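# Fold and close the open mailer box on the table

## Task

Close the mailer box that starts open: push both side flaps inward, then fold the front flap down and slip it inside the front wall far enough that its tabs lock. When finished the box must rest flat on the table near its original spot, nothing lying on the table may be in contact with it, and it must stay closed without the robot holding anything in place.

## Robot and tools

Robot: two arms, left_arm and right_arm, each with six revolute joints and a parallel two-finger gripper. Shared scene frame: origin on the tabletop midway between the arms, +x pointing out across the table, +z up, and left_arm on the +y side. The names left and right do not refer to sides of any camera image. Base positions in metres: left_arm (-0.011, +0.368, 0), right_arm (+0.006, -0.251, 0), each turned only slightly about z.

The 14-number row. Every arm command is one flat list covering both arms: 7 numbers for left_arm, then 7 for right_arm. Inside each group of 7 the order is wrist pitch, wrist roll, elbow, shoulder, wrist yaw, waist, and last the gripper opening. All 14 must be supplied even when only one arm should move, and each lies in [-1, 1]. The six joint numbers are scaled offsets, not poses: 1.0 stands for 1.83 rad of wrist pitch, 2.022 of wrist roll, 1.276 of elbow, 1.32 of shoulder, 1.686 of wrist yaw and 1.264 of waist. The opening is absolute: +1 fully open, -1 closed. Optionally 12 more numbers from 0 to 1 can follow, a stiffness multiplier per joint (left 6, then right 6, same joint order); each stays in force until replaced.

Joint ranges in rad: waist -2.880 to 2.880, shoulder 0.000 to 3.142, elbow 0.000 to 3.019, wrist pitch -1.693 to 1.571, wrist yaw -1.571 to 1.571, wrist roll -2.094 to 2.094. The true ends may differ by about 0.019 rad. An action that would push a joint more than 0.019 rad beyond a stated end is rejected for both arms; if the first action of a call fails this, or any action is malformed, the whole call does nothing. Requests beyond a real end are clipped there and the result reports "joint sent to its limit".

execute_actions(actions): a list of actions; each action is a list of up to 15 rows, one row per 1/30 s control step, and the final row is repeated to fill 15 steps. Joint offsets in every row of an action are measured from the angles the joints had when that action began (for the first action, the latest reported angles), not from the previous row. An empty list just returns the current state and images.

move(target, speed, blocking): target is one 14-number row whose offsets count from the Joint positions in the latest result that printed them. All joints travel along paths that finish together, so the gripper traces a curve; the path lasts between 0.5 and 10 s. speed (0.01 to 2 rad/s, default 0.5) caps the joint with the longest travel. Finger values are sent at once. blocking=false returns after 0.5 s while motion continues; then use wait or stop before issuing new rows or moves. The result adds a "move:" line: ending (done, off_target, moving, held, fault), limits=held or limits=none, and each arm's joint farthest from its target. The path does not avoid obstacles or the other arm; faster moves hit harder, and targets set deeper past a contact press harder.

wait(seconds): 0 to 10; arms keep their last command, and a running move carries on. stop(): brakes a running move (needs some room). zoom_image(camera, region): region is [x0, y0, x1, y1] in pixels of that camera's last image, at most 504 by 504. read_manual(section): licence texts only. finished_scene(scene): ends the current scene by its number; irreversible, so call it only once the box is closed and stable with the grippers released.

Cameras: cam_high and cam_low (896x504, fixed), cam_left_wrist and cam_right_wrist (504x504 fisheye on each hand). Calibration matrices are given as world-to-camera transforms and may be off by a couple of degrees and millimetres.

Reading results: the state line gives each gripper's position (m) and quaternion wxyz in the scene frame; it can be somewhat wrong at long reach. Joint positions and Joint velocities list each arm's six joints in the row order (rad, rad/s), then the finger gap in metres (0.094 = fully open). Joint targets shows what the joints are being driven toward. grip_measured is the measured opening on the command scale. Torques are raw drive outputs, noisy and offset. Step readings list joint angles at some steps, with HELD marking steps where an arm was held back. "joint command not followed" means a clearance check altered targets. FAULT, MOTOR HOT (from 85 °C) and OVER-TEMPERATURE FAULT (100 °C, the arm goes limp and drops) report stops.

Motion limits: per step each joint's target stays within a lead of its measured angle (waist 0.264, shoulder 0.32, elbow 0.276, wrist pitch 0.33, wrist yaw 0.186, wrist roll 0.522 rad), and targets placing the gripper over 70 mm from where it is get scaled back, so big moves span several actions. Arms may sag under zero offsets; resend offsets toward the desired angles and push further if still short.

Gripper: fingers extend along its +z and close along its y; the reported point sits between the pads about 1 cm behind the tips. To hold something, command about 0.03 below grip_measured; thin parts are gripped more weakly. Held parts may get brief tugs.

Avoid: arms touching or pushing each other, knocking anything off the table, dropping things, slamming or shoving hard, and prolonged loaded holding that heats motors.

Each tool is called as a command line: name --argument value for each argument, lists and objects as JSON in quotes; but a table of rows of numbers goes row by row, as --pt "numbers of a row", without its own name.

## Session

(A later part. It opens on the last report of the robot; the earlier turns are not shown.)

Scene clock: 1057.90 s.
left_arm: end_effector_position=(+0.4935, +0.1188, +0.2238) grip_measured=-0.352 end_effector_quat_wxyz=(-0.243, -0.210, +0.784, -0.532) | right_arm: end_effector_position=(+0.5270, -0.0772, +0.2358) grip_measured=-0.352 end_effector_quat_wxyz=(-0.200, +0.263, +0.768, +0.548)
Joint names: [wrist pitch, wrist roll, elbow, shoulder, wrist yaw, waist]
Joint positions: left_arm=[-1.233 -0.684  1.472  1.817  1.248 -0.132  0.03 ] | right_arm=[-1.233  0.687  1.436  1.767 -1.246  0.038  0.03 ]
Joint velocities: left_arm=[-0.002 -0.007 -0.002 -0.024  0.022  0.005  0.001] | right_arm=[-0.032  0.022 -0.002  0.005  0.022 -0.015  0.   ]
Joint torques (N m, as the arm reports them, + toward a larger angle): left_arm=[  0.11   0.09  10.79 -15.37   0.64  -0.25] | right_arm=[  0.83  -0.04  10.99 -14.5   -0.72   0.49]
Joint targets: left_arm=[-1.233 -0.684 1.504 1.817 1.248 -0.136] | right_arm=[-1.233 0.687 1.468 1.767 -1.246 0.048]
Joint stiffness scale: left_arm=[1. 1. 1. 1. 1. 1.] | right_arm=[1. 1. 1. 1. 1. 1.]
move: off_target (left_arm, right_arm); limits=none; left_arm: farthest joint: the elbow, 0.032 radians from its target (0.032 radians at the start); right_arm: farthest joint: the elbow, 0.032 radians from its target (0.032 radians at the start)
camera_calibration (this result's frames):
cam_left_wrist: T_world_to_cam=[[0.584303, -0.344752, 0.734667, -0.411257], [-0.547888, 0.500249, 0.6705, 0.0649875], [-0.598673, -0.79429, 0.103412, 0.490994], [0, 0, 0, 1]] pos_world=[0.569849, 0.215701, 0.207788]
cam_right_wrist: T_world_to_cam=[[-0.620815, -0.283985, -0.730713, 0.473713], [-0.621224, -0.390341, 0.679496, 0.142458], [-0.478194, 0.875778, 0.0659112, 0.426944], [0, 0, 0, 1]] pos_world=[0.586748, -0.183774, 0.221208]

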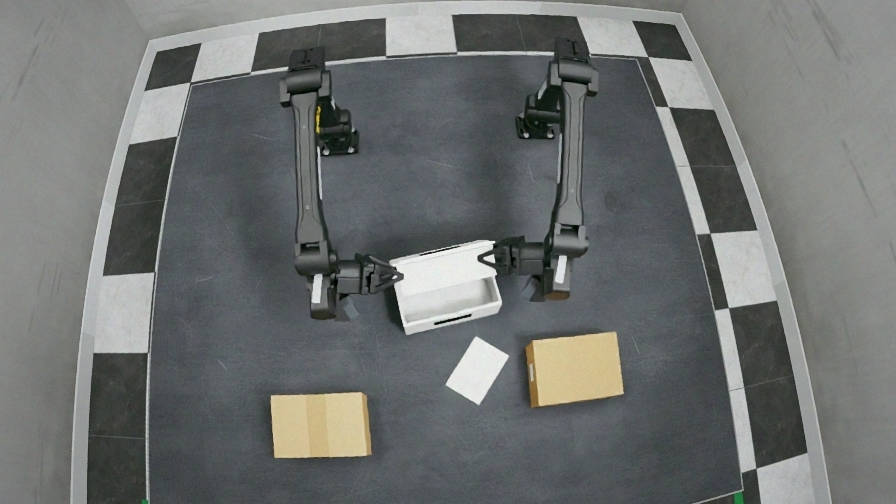

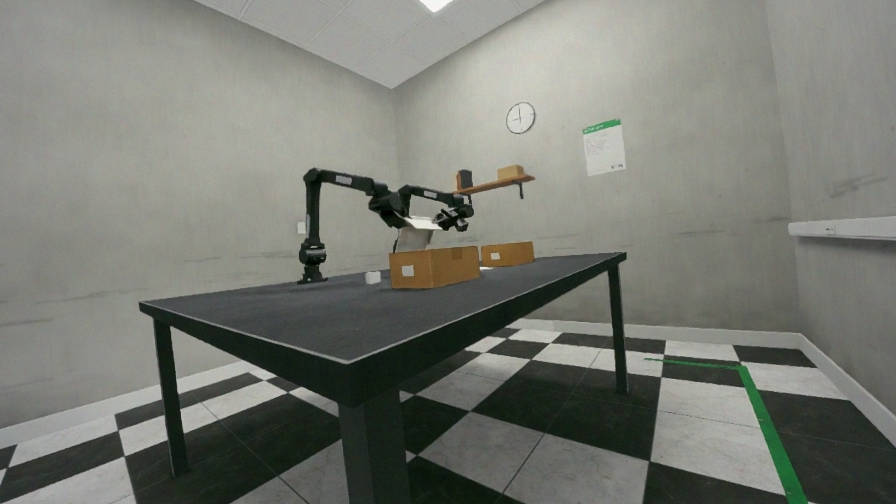

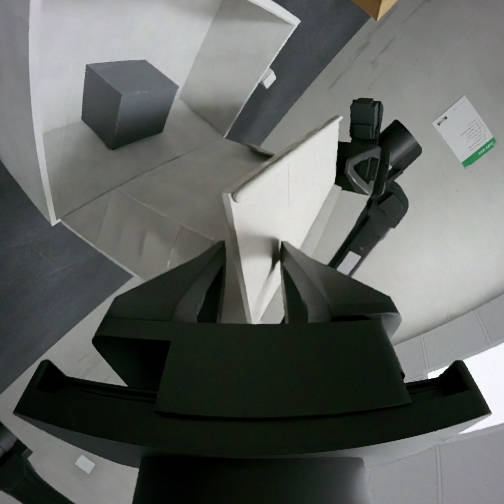

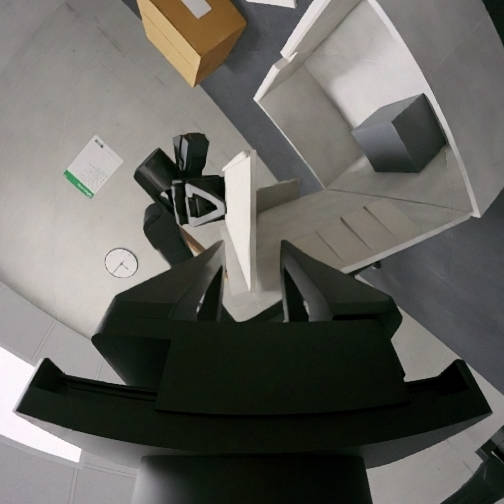

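move --target '[0,0,0.025,0,0,0,-0.95, 0,0,0.025,0,0,0,-0.95]'

move --target '[0,0.32,0.04,0,0,0,-0.95, 0,-0.32,0.04,0,0,0,-0.95]' --speed 0.25

Scene clock: 1071.70 s.
left_arm: end_effector_position=(+0.4982, +0.1222, +0.2331) grip_measured=-0.817 end_effector_quat_wxyz=(-0.241, -0.208, +0.773, -0.549) | right_arm: end_effector_position=(+0.5232, -0.0753, +0.2309) grip_measured=-0.940 end_effector_quat_wxyz=(-0.206, +0.265, +0.768, +0.546)
Joint names: [wrist pitch, wrist roll, elbow, shoulder, wrist yaw, waist]
Joint positions: left_arm=[-1.223 -0.688  1.477  1.814  1.286 -0.121  0.009] | right_arm=[-1.234  0.685  1.424  1.768 -1.245  0.042  0.003]
Joint velocities: left_arm=[ 0.002 -0.007 -0.012 -0.015 -0.037 -0.005  0.001] | right_arm=[-0.002 -0.066 -0.002 -0.024  0.022 -0.005 -0.001]
Joint torques (N m, as the arm reports them, + toward a larger angle): left_arm=[ -0.38   0.13  10.42 -15.37  -0.95  -1.02] | right_arm=[  0.62  -0.03  12.08 -14.19  -0.79  -0.77]
Joint targets: left_arm=[-1.233 -0.684 1.504 1.816 1.248 -0.132] | right_arm=[-1.233 0.687 1.468 1.767 -1.246 0.038]
Joint stiffness scale: left_arm=[1. 1. 1. 1. 1. 1.] | right_arm=[1. 1. 1. 1. 1. 1.]
move: off_target (left_arm, right_arm); limits=none; left_arm: farthest joint: the wrist yaw, 0.038 radians from its target (0.000 radians at the start); right_arm: farthest joint: the elbow, 0.044 radians from its target (0.032 radians at the start)
camera_calibration (this result's frames):
cam_left_wrist: T_world_to_cam=[[0.582771, -0.308514, 0.751796, -0.427325], [-0.559109, 0.51914, 0.646445, 0.0685286], [-0.589725, -0.797065, 0.130048, 0.485165], [0, 0, 0, 1]] pos_world=[0.573462, 0.219296, 0.213867]
cam_right_wrist: T_world_to_cam=[[-0.627927, -0.287505, -0.723221, 0.470055], [-0.611621, -0.392355, 0.687006, 0.137275], [-0.481277, 0.873727, 0.0705265, 0.424235], [0, 0, 0, 1]] pos_world=[0.583295, -0.181662, 0.215725]

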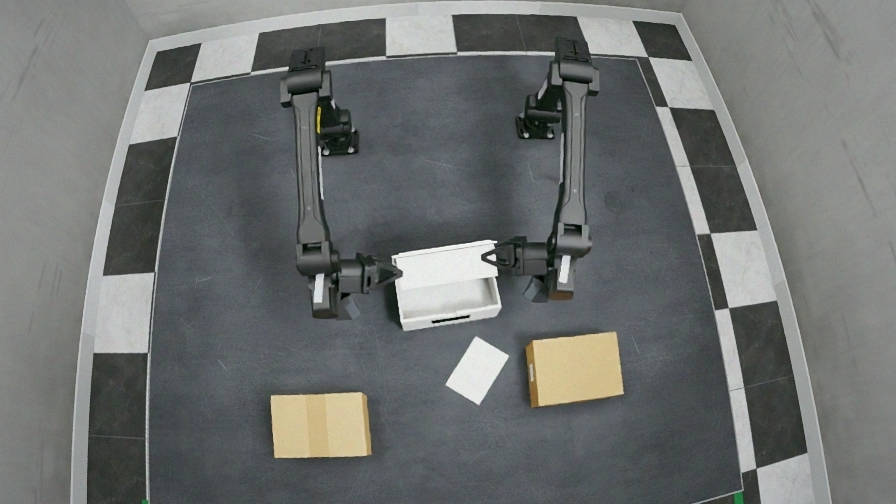

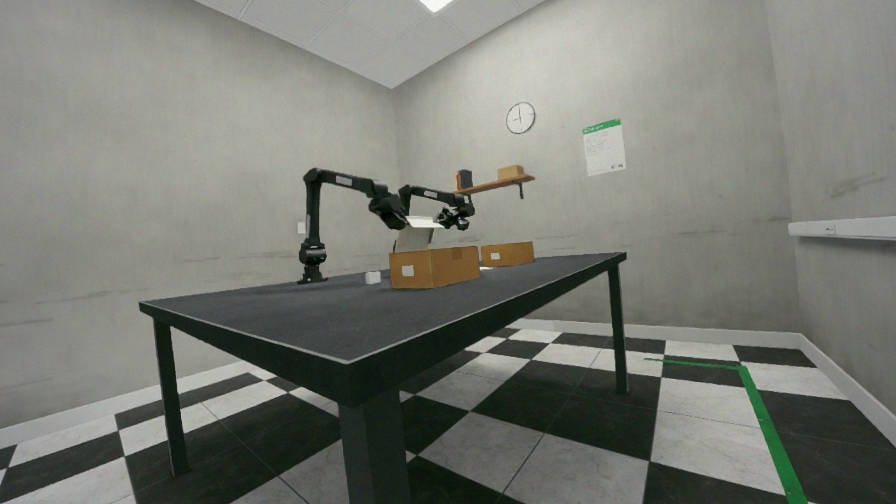

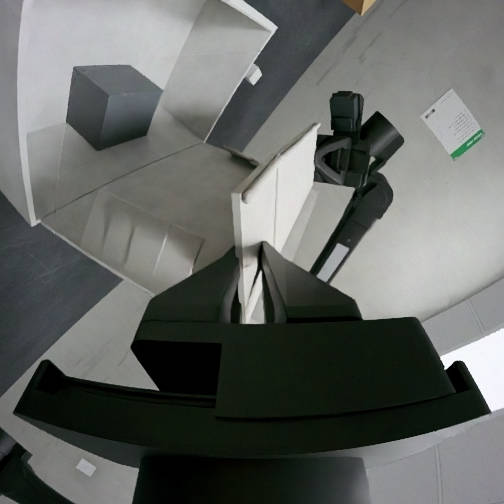

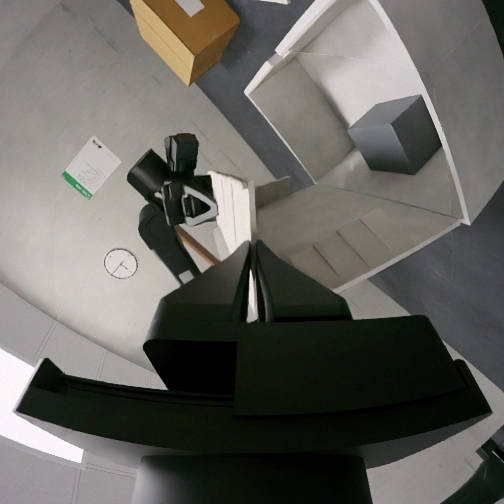

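Scene clock: 1074.93 s.
left_arm: end_effector_position=(+0.5069, +0.1230, +0.2494) grip_measured=-0.882 end_effector_quat_wxyz=(-0.047, +0.045, +0.788, -0.612) | right_arm: end_effector_position=(+0.5275, -0.0733, +0.2485) grip_measured=-0.941 end_effector_quat_wxyz=(-0.017, +0.009, +0.806, +0.591)
Joint names: [wrist pitch, wrist roll, elbow, shoulder, wrist yaw, waist]
Joint positions: left_arm=[-1.217 -0.067  1.505  1.814  1.321 -0.114  0.006] | right_arm=[-1.234  0.07   1.448  1.757 -1.265  0.043  0.003]
Joint velocities: left_arm=[-0.007  0.007  0.002 -0.015  0.007 -0.015  0.   ] | right_arm=[ 0.002  0.037  0.007 -0.005 -0.037 -0.015  0.002]
Joint torques (N m, as the arm reports them, + toward a larger angle): left_arm=[ -0.1    0.35  10.23 -15.71  -0.86  -0.63] | right_arm=[  0.89  -0.5   10.77 -13.86   0.07  -0.67]
Joint targets: left_arm=[-1.223 -0.041 1.528 1.814 1.286 -0.121] | right_arm=[-1.234 0.038 1.475 1.768 -1.246 0.042]
Joint stiffness scale: left_arm=[1. 1. 1. 1. 1. 1.] | right_arm=[1. 1. 1. 1. 1. 1.]
move: off_target (left_arm, right_arm); limits=none; left_arm: farthest joint: the wrist yaw, 0.035 radians from its target (0.000 radians at the start); right_arm: farthest joint: the wrist roll, 0.032 radians from its target (0.647 radians at the start)
camera_calibration (this result's frames):
cam_left_wrist: T_world_to_cam=[[-0.0180114, -0.244173, 0.969564, -0.202094], [-0.719845, 0.676167, 0.156912, 0.246705], [-0.693902, -0.695109, -0.187945, 0.608415], [0, 0, 0, 1]] pos_world=[0.59613, 0.206755, 0.271581]
cam_right_wrist: T_world_to_cam=[[-0.0310927, -0.324129, -0.945502, 0.223727], [-0.806962, -0.550041, 0.215097, 0.337363], [-0.589784, 0.769672, -0.244458, 0.551225], [0, 0, 0, 1]] pos_world=[0.604299, -0.166183, 0.27372]

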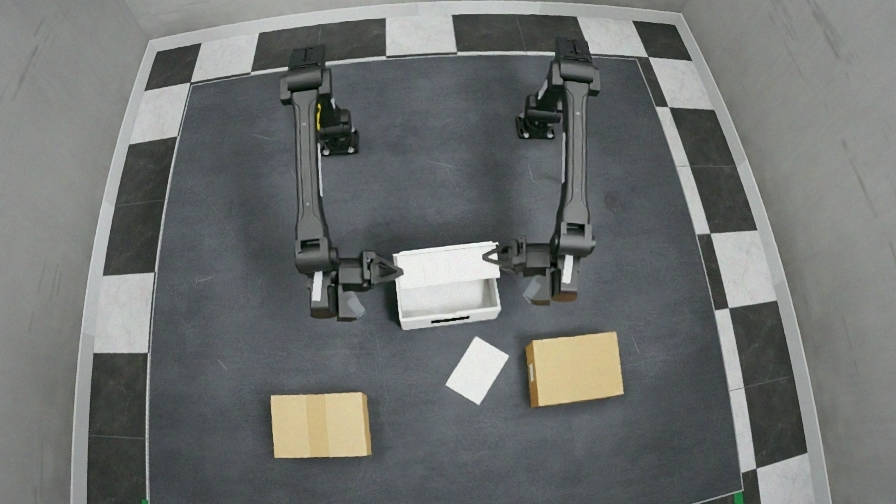

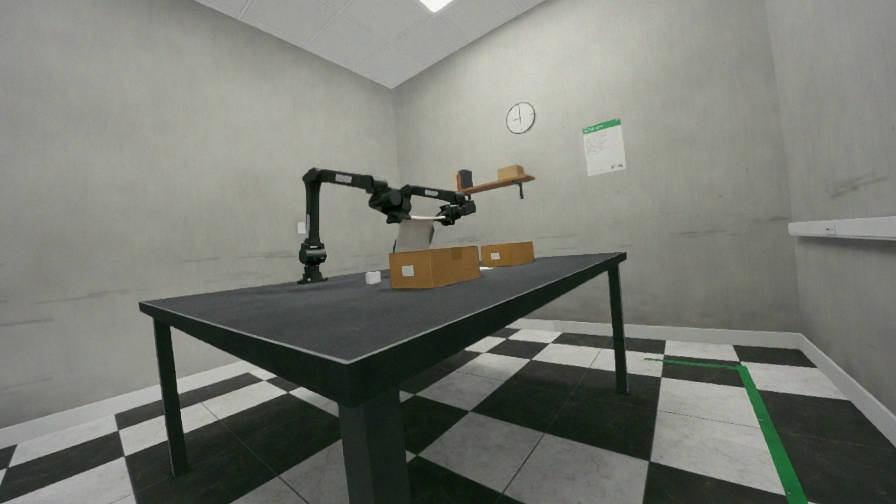

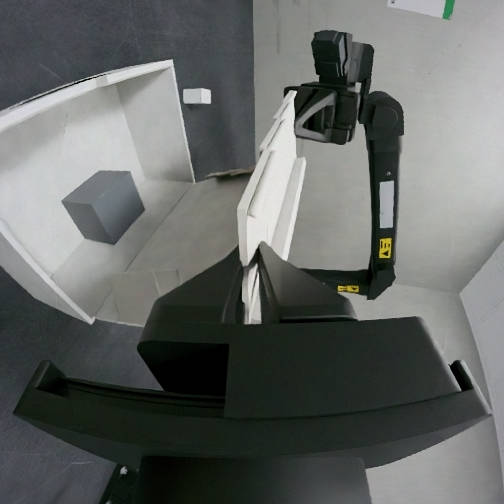

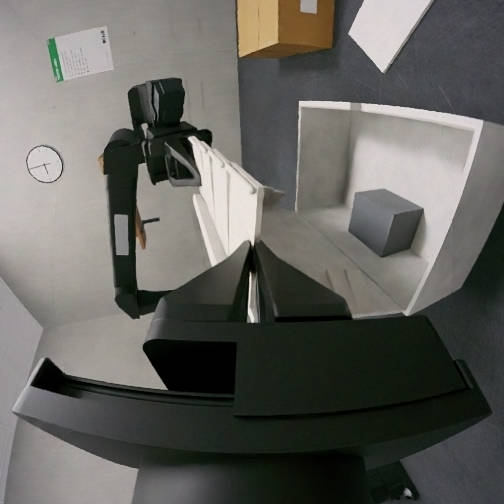

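move --target '[0,-0.15,0.015,0,-0.02,0,-0.2, 0,0.15,0.015,0,0,0,-0.2]' --speed 0.3

zoom_image --camera "cam_low" --region '[375,195,465,265]'

Scene clock: 1082.80 s.
left_arm: end_effector_position=(+0.5064, +0.1251, +0.2426) grip_measured=-0.202 end_effector_quat_wxyz=(-0.133, -0.071, +0.795, -0.587) | right_arm: end_effector_position=(+0.5271, -0.0733, +0.2485) grip_measured=-0.202 end_effector_quat_wxyz=(-0.103, +0.126, +0.796, +0.583)
Joint names: [wrist pitch, wrist roll, elbow, shoulder, wrist yaw, waist]
Joint positions: left_arm=[-1.216 -0.355  1.5    1.814  1.291 -0.113  0.038] | right_arm=[-1.234  0.361  1.446  1.756 -1.267  0.043  0.038]
Joint velocities: left_arm=[ 0.002 -0.007 -0.012 -0.015 -0.022  0.005 -0.001] | right_arm=[-0.012 -0.007 -0.007 -0.015 -0.051 -0.005 -0.003]
Joint torques (N m, as the arm reports them, + toward a larger angle): left_arm=[  0.2   -0.03  10.31 -15.59   0.49  -0.15] | right_arm=[  0.74   0.04  10.13 -14.46  -0.72  -0.64]
Joint targets: left_arm=[-1.216 -0.370 1.524 1.814 1.287 -0.114] | right_arm=[-1.234 0.373 1.467 1.756 -1.265 0.043]
Joint stiffness scale: left_arm=[1. 1. 1. 1. 1. 1.] | right_arm=[1. 1. 1. 1. 1. 1.]
move: off_target (left_arm, right_arm); limits=none; left_arm: farthest joint: the elbow, 0.024 radians from its target (0.019 radians at the start); right_arm: farthest joint: the elbow, 0.021 radians from its target (0.019 radians at the start)
camera_calibration (this result's frames):
cam_left_wrist: T_world_to_cam=[[0.265542, -0.298516, 0.91672, -0.318974], [-0.692917, 0.602037, 0.396759, 0.183524], [-0.670338, -0.740567, -0.0469807, 0.567829], [0, 0, 0, 1]] pos_world=[0.592506, 0.214808, 0.246272]
cam_right_wrist: T_world_to_cam=[[-0.317175, -0.312298, -0.895472, 0.363025], [-0.760818, -0.479914, 0.436852, 0.262708], [-0.566177, 0.819849, -0.0853853, 0.502615], [0, 0, 0, 1]] pos_world=[0.599584, -0.172619, 0.25323]

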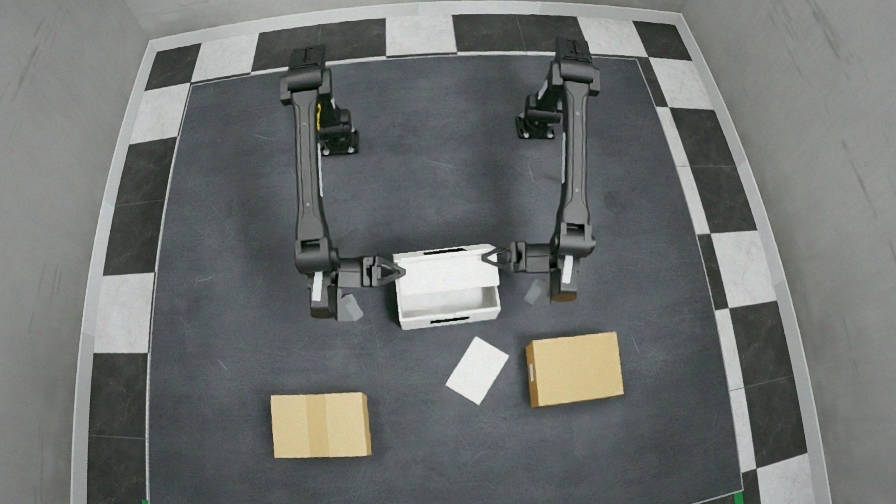

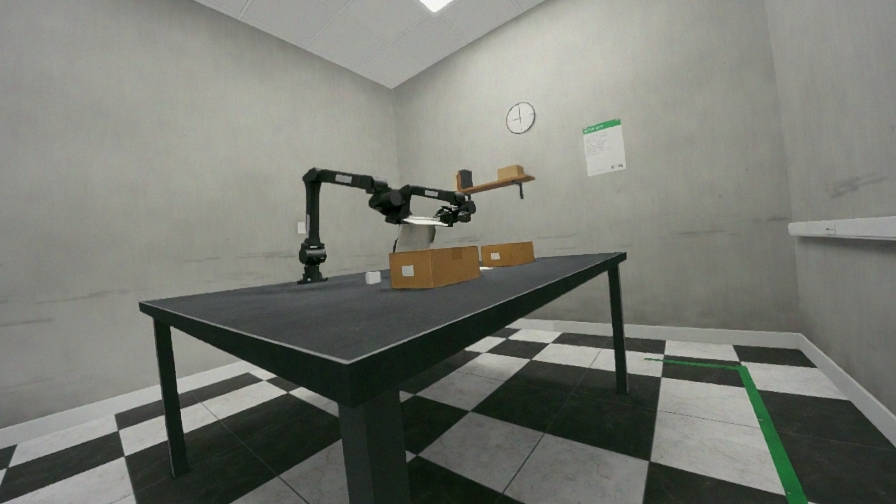

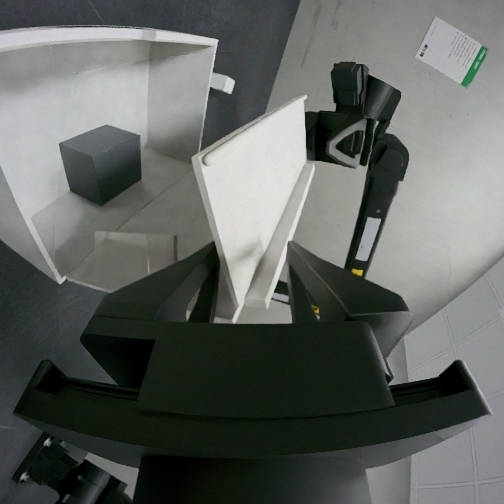

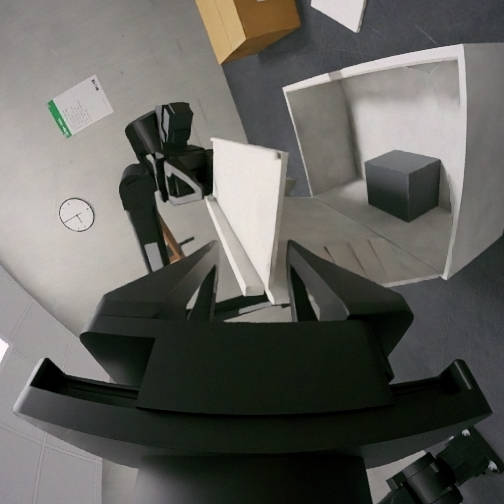

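Region (375, 195, 465, 265) of cam_low's 896x504 image, scaled by 5.600, with more detail than that image has.

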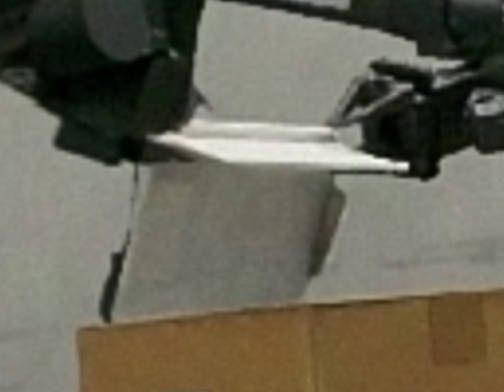

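move --target '[0.008,0,0.02,0.025,0,0,-0.2, 0.017,0,-0.01,0.025,0,0,-0.2]' --speed 0.1

move --target '[0,0,0.02,0,0,0,-0.93, 0,0,0.02,0,0,0,-0.96]'

Scene clock: 1106.00 s.
left_arm: end_effector_position=(+0.5082, +0.1248, +0.2357) grip_measured=-0.202 end_effector_quat_wxyz=(-0.137, -0.074, +0.795, -0.586) | right_arm: end_effector_position=(+0.5278, -0.0733, +0.2312) grip_measured=-0.202 end_effector_quat_wxyz=(-0.112, +0.132, +0.795, +0.581)
Joint names: [wrist pitch, wrist roll, elbow, shoulder, wrist yaw, waist]
Joint positions: left_arm=[-1.212 -0.356  1.5    1.826  1.291 -0.113  0.038] | right_arm=[-1.216  0.362  1.43   1.779 -1.267  0.043  0.038]
Joint velocities: left_arm=[-0.007 -0.037  0.007  0.005 -0.037 -0.005  0.001] | right_arm=[-0.002 -0.037 -0.002  0.005  0.007 -0.005 -0.001]
Joint torques (N m, as the arm reports them, + toward a larger angle): left_arm=[  0.68   0.11  10.48 -14.28   0.66  -0.14] | right_arm=[  1.28  -0.13   8.71 -13.99  -0.82  -0.09]
Joint targets: left_arm=[-1.201 -0.355 1.526 1.847 1.291 -0.113] | right_arm=[-1.202 0.361 1.433 1.789 -1.267 0.043]
Joint stiffness scale: left_arm=[1. 1. 1. 1. 1. 1.] | right_arm=[1. 1. 1. 1. 1. 1.]
move: off_target (left_arm); limits=none; left_arm: farthest joint: the elbow, 0.026 radians from its target (0.025 radians at the start); right_arm: farthest joint: the wrist pitch, 0.013 radians from its target (0.031 radians at the start)
camera_calibration (this result's frames):
cam_left_wrist: T_world_to_cam=[[0.273853, -0.299694, 0.913886, -0.316603], [-0.68936, 0.601437, 0.403803, 0.184206], [-0.670662, -0.740579, -0.0418914, 0.56744], [0, 0, 0, 1]] pos_world=[0.594247, 0.214562, 0.238727]
cam_right_wrist: T_world_to_cam=[[-0.3366, -0.312756, -0.888191, 0.356297], [-0.751265, -0.479475, 0.453546, 0.261998], [-0.567715, 0.819931, -0.0735715, 0.499637], [0, 0, 0, 1]] pos_world=[0.600411, -0.172612, 0.234391]

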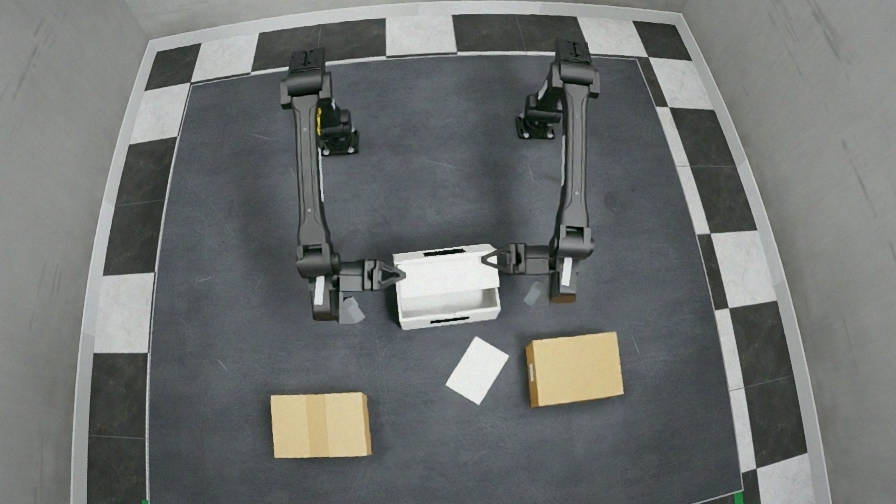

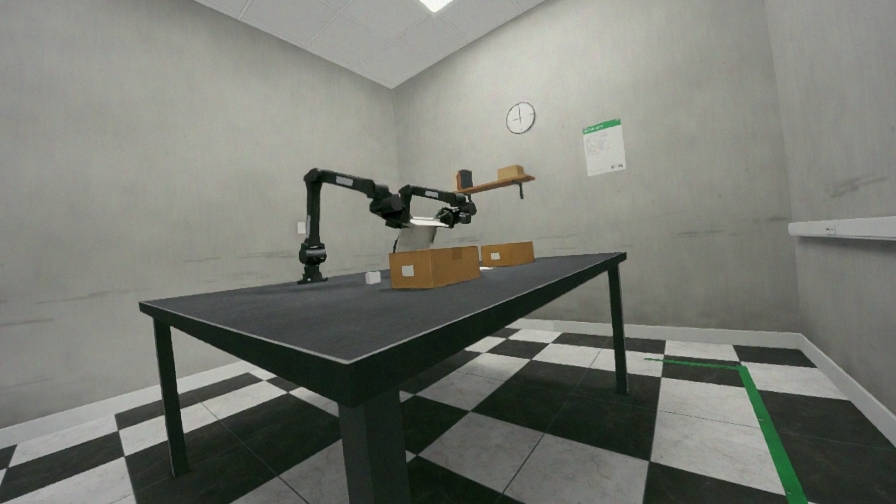

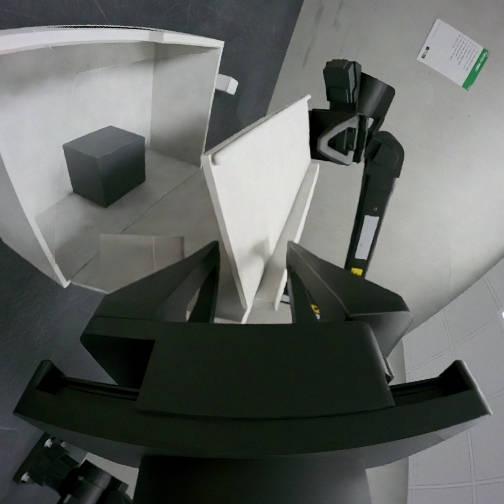

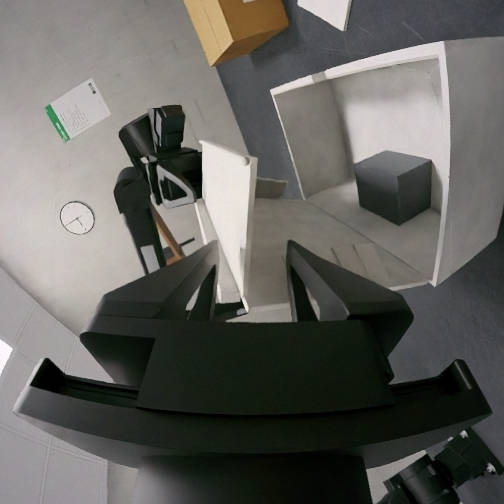

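Scene clock: 1106.70 s.
left_arm: end_effector_position=(+0.5084, +0.1247, +0.2402) grip_measured=-0.874 end_effector_quat_wxyz=(-0.139, -0.074, +0.786, -0.597) | right_arm: end_effector_position=(+0.5276, -0.0730, +0.2353) grip_measured=-0.945 end_effector_quat_wxyz=(-0.111, +0.131, +0.791, +0.587)
Joint names: [wrist pitch, wrist roll, elbow, shoulder, wrist yaw, waist]
Joint positions: left_arm=[-1.209 -0.357  1.498  1.826  1.321 -0.11   0.006] | right_arm=[-1.216  0.362  1.43   1.775 -1.28   0.042  0.003]
Joint velocities: left_arm=[-0.012 -0.066 -0.022  0.005 -0.081 -0.015 -0.001] | right_arm=[-0.007  0.051 -0.002 -0.015  0.022 -0.005  0.   ]
Joint torques (N m, as the arm reports them, + toward a larger angle): left_arm=[  0.09   0.12  10.52 -15.71  -0.59  -0.32] | right_arm=[  0.68  -0.11  10.52 -13.8   -0.21  -0.31]
Joint targets: left_arm=[-1.212 -0.356 1.525 1.826 1.291 -0.113] | right_arm=[-1.216 0.362 1.456 1.779 -1.267 0.043]
Joint stiffness scale: left_arm=[1. 1. 1. 1. 1. 1.] | right_arm=[1. 1. 1. 1. 1. 1.]
move: off_target (left_arm, right_arm); limits=none; left_arm: farthest joint: the wrist yaw, 0.030 radians from its target (0.000 radians at the start); right_arm: farthest joint: the elbow, 0.025 radians from its target (0.025 radians at the start)
camera_calibration (this result's frames):
cam_left_wrist: T_world_to_cam=[[0.278508, -0.272593, 0.920938, -0.328204], [-0.688605, 0.61176, 0.389324, 0.184409], [-0.66952, -0.742592, -0.0173286, 0.561464], [0, 0, 0, 1]] pos_world=[0.594303, 0.214658, 0.24019]
cam_right_wrist: T_world_to_cam=[[-0.334086, -0.300528, -0.893347, 0.360717], [-0.753017, -0.484941, 0.444744, 0.262632], [-0.566879, 0.821288, -0.0642906, 0.497032], [0, 0, 0, 1]] pos_world=[0.600034, -0.17244, 0.237396]

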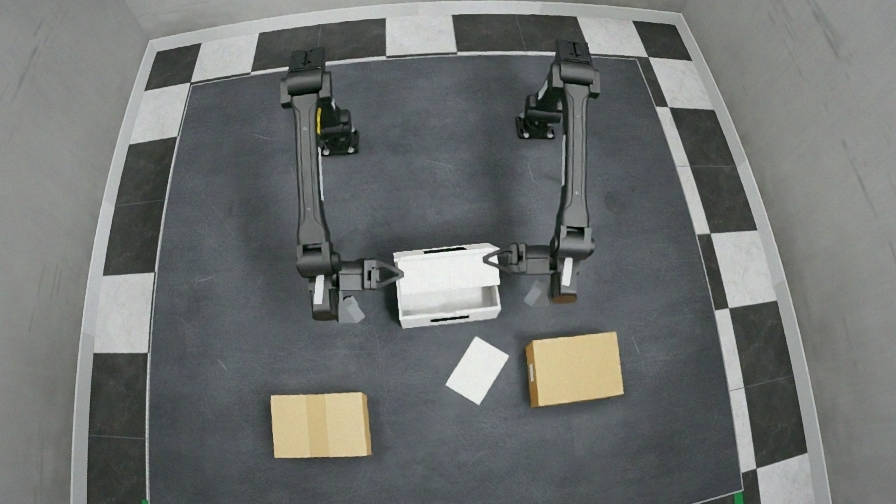

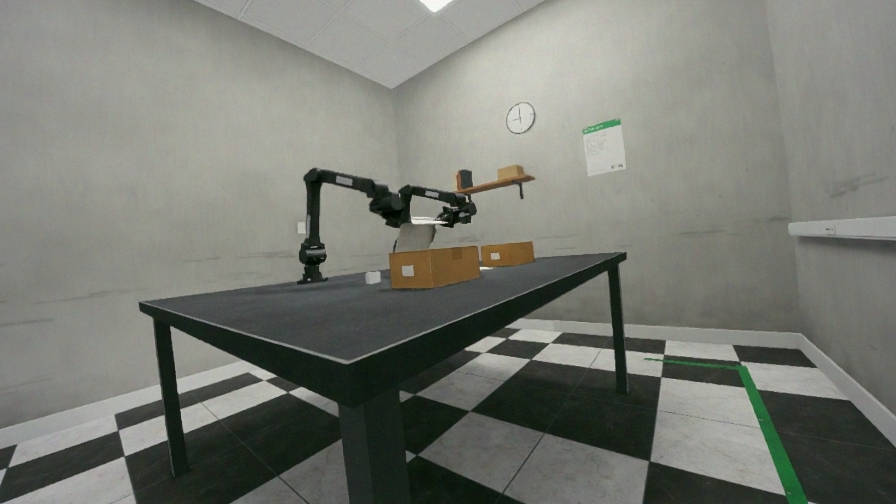

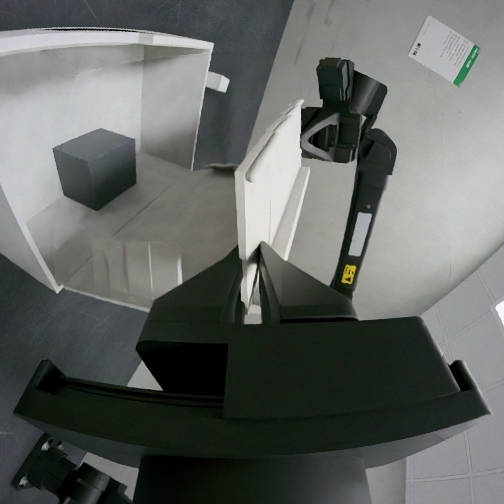

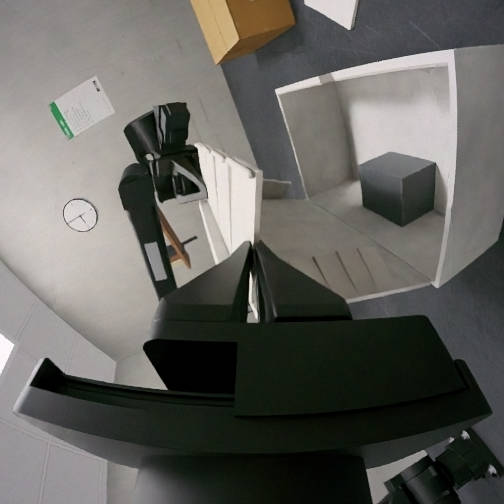

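move --target '[0.037,-0.3,0.06,0.095,0,0.012,-0.93, 0.04,0.3,0.06,0.095,0,0,-0.96]' --speed 0.2

Scene clock: 1118.13 s.
left_arm: end_effector_position=(+0.5351, +0.1248, +0.2103) grip_measured=-0.878 end_effector_quat_wxyz=(-0.298, -0.281, +0.725, -0.554) | right_arm: end_effector_position=(+0.5565, -0.0726, +0.1914) grip_measured=-0.950 end_effector_quat_wxyz=(-0.281, +0.359, +0.716, +0.529)
Joint names: [wrist pitch, wrist roll, elbow, shoulder, wrist yaw, waist]
Joint positions: left_arm=[-1.143 -0.908  1.534  1.919  1.361 -0.101  0.006] | right_arm=[-1.148  0.958  1.471  1.889 -1.284  0.041  0.002]
Joint velocities: left_arm=[ 0.002 -0.007 -0.012 -0.015 -0.037 -0.015  0.   ] | right_arm=[ 0.012  0.022 -0.002 -0.005 -0.066 -0.005 -0.   ]
Joint torques (N m, as the arm reports them, + toward a larger angle): left_arm=[  0.27  -0.42  11.51 -14.13  -1.05   0.23] | right_arm=[  0.92   0.08  11.03 -14.75  -0.59   0.48]
Joint targets: left_arm=[-1.141 -0.964 1.575 1.952 1.321 -0.095] | right_arm=[-1.143 0.969 1.507 1.900 -1.280 0.043]
Joint stiffness scale: left_arm=[1. 1. 1. 1. 1. 1.] | right_arm=[1. 1. 1. 1. 1. 1.]
move: off_target (left_arm, right_arm); limits=none; left_arm: farthest joint: the wrist roll, 0.056 radians from its target (0.606 radians at the start); right_arm: farthest joint: the elbow, 0.035 radians from its target (0.076 radians at the start)
camera_calibration (this result's frames):
cam_left_wrist: T_world_to_cam=[[0.734706, -0.226534, 0.639445, -0.498777], [-0.466089, 0.516333, 0.718444, 0.0379844], [-0.492918, -0.825883, 0.273768, 0.433587], [0, 0, 0, 1]] pos_world=[0.597881, 0.22549, 0.172948]
cam_right_wrist: T_world_to_cam=[[-0.808634, -0.207217, -0.550611, 0.536455], [-0.455358, -0.372146, 0.808799, 0.0770256], [-0.372504, 0.904748, 0.206572, 0.356376], [0, 0, 0, 1]] pos_world=[0.601622, -0.182603, 0.159462]

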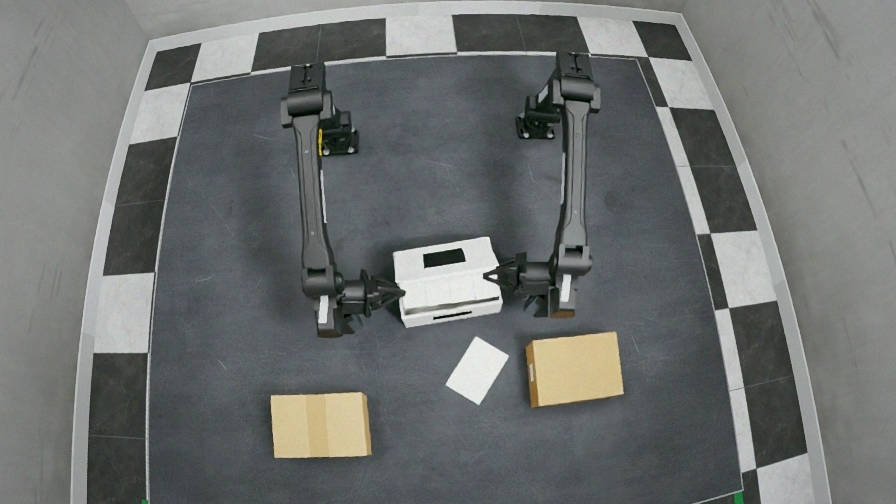

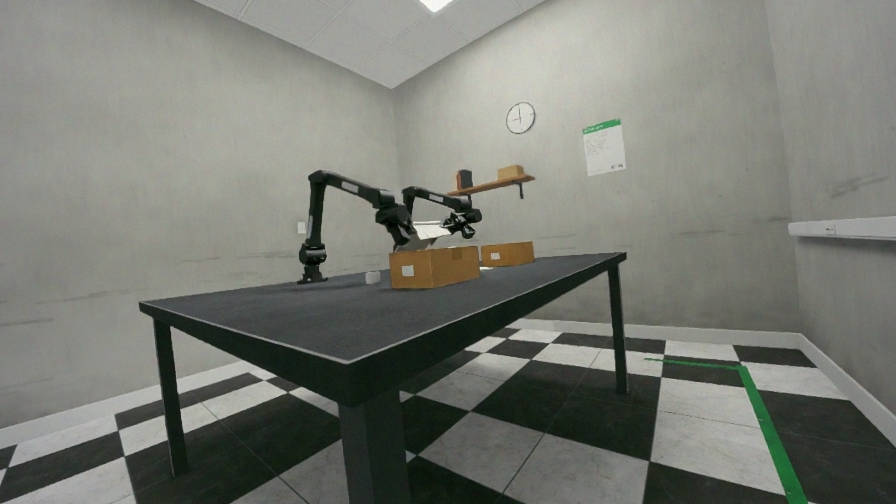

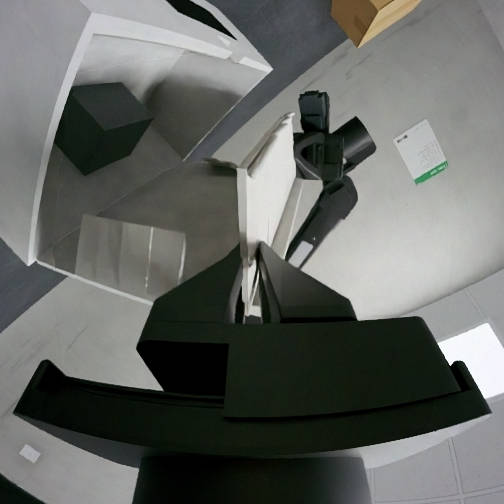

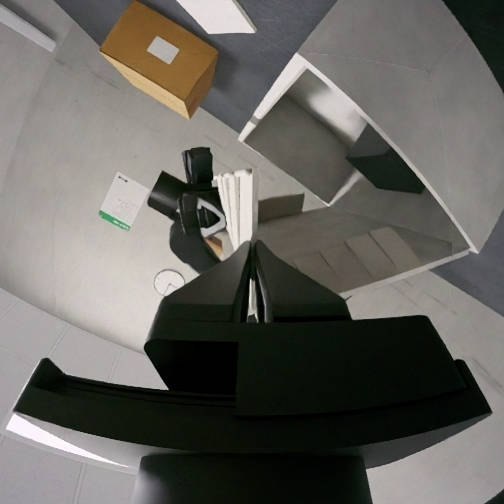

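move --target '[0.045,-0.205,0.015,0.075,-0.035,0,-0.86, 0.03,0.175,0.025,0.055,0,0,-0.96]' --speed 0.15

Scene clock: 1135.93 s.
left_arm: end_effector_position=(+0.5499, +0.1304, +0.1636) grip_measured=-0.853 end_effector_quat_wxyz=(-0.384, -0.421, +0.667, -0.481) | right_arm: end_effector_position=(+0.5644, -0.0726, +0.1584) grip_measured=-0.952 end_effector_quat_wxyz=(-0.372, +0.479, +0.642, +0.469)
Joint names: [wrist pitch, wrist roll, elbow, shoulder, wrist yaw, waist]
Joint positions: left_arm=[-1.064 -1.286  1.531  1.99   1.324 -0.091  0.007] | right_arm=[-1.106  1.297  1.471  1.951 -1.284  0.041  0.002]
Joint velocities: left_arm=[ 0.002  0.022  0.007  0.024  0.007 -0.015  0.001] | right_arm=[-0.022  0.007 -0.002 -0.005  0.022 -0.005  0.002]
Joint torques (N m, as the arm reports them, + toward a larger angle): left_arm=[  0.32  -0.28   9.7  -15.18  -0.32  -0.87] | right_arm=[  1.26   0.15  10.47 -15.68  -0.72  -0.1 ]
Joint targets: left_arm=[-1.061 -1.322 1.553 2.018 1.302 -0.101] | right_arm=[-1.094 1.312 1.503 1.962 -1.284 0.041]
Joint stiffness scale: left_arm=[1. 1. 1. 1. 1. 1.] | right_arm=[1. 1. 1. 1. 1. 1.]
move: off_target (left_arm, right_arm); limits=none; left_arm: farthest joint: the wrist roll, 0.036 radians from its target (0.414 radians at the start); right_arm: farthest joint: the elbow, 0.031 radians from its target (0.031 radians at the start)
camera_calibration (this result's frames):
cam_left_wrist: T_world_to_cam=[[0.928691, -0.182702, 0.322727, -0.539139], [-0.223331, 0.419212, 0.879991, -0.0716778], [-0.296067, -0.889315, 0.348516, 0.346039], [0, 0, 0, 1]] pos_world=[0.587136, 0.239284, 0.11647]
cam_right_wrist: T_world_to_cam=[[-0.962383, -0.124972, -0.24125, 0.568459], [-0.188413, -0.332775, 0.923992, -0.0587183], [-0.195755, 0.934689, 0.29671, 0.254302], [0, 0, 0, 1]] pos_world=[0.585792, -0.186192, 0.115942]

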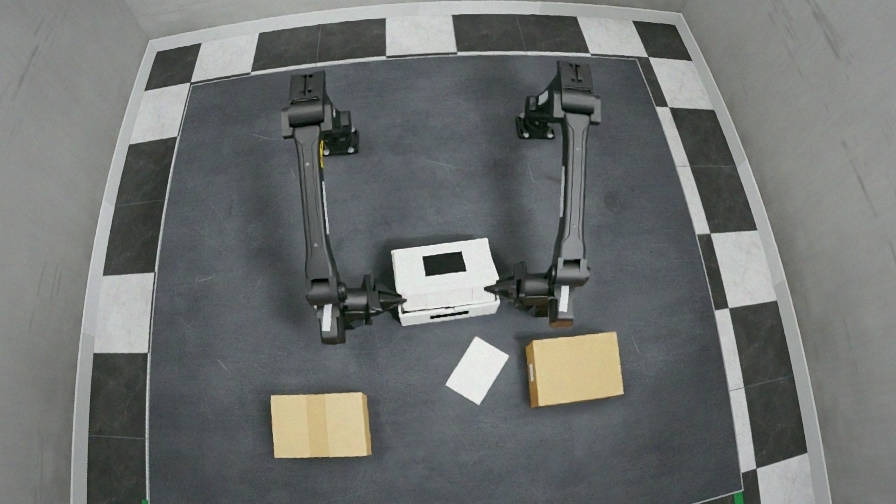

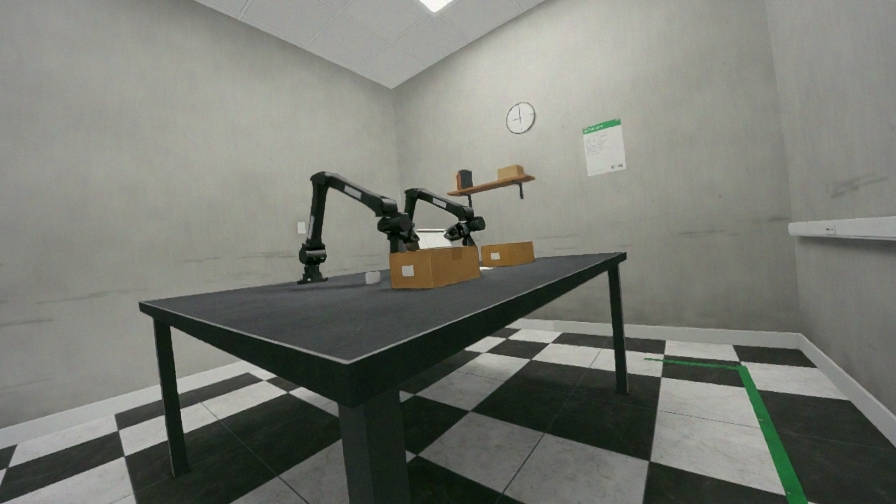

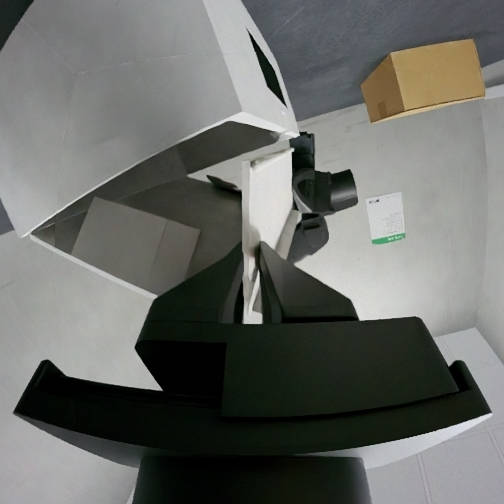

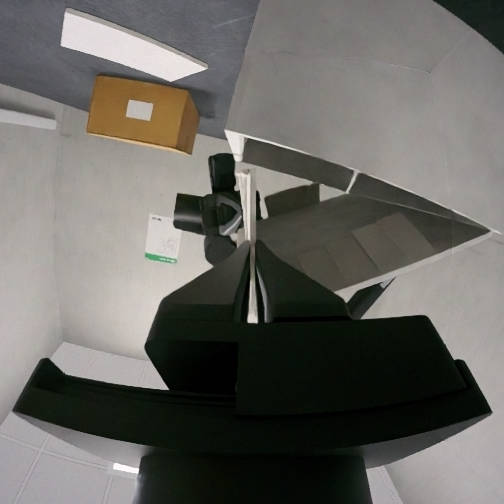

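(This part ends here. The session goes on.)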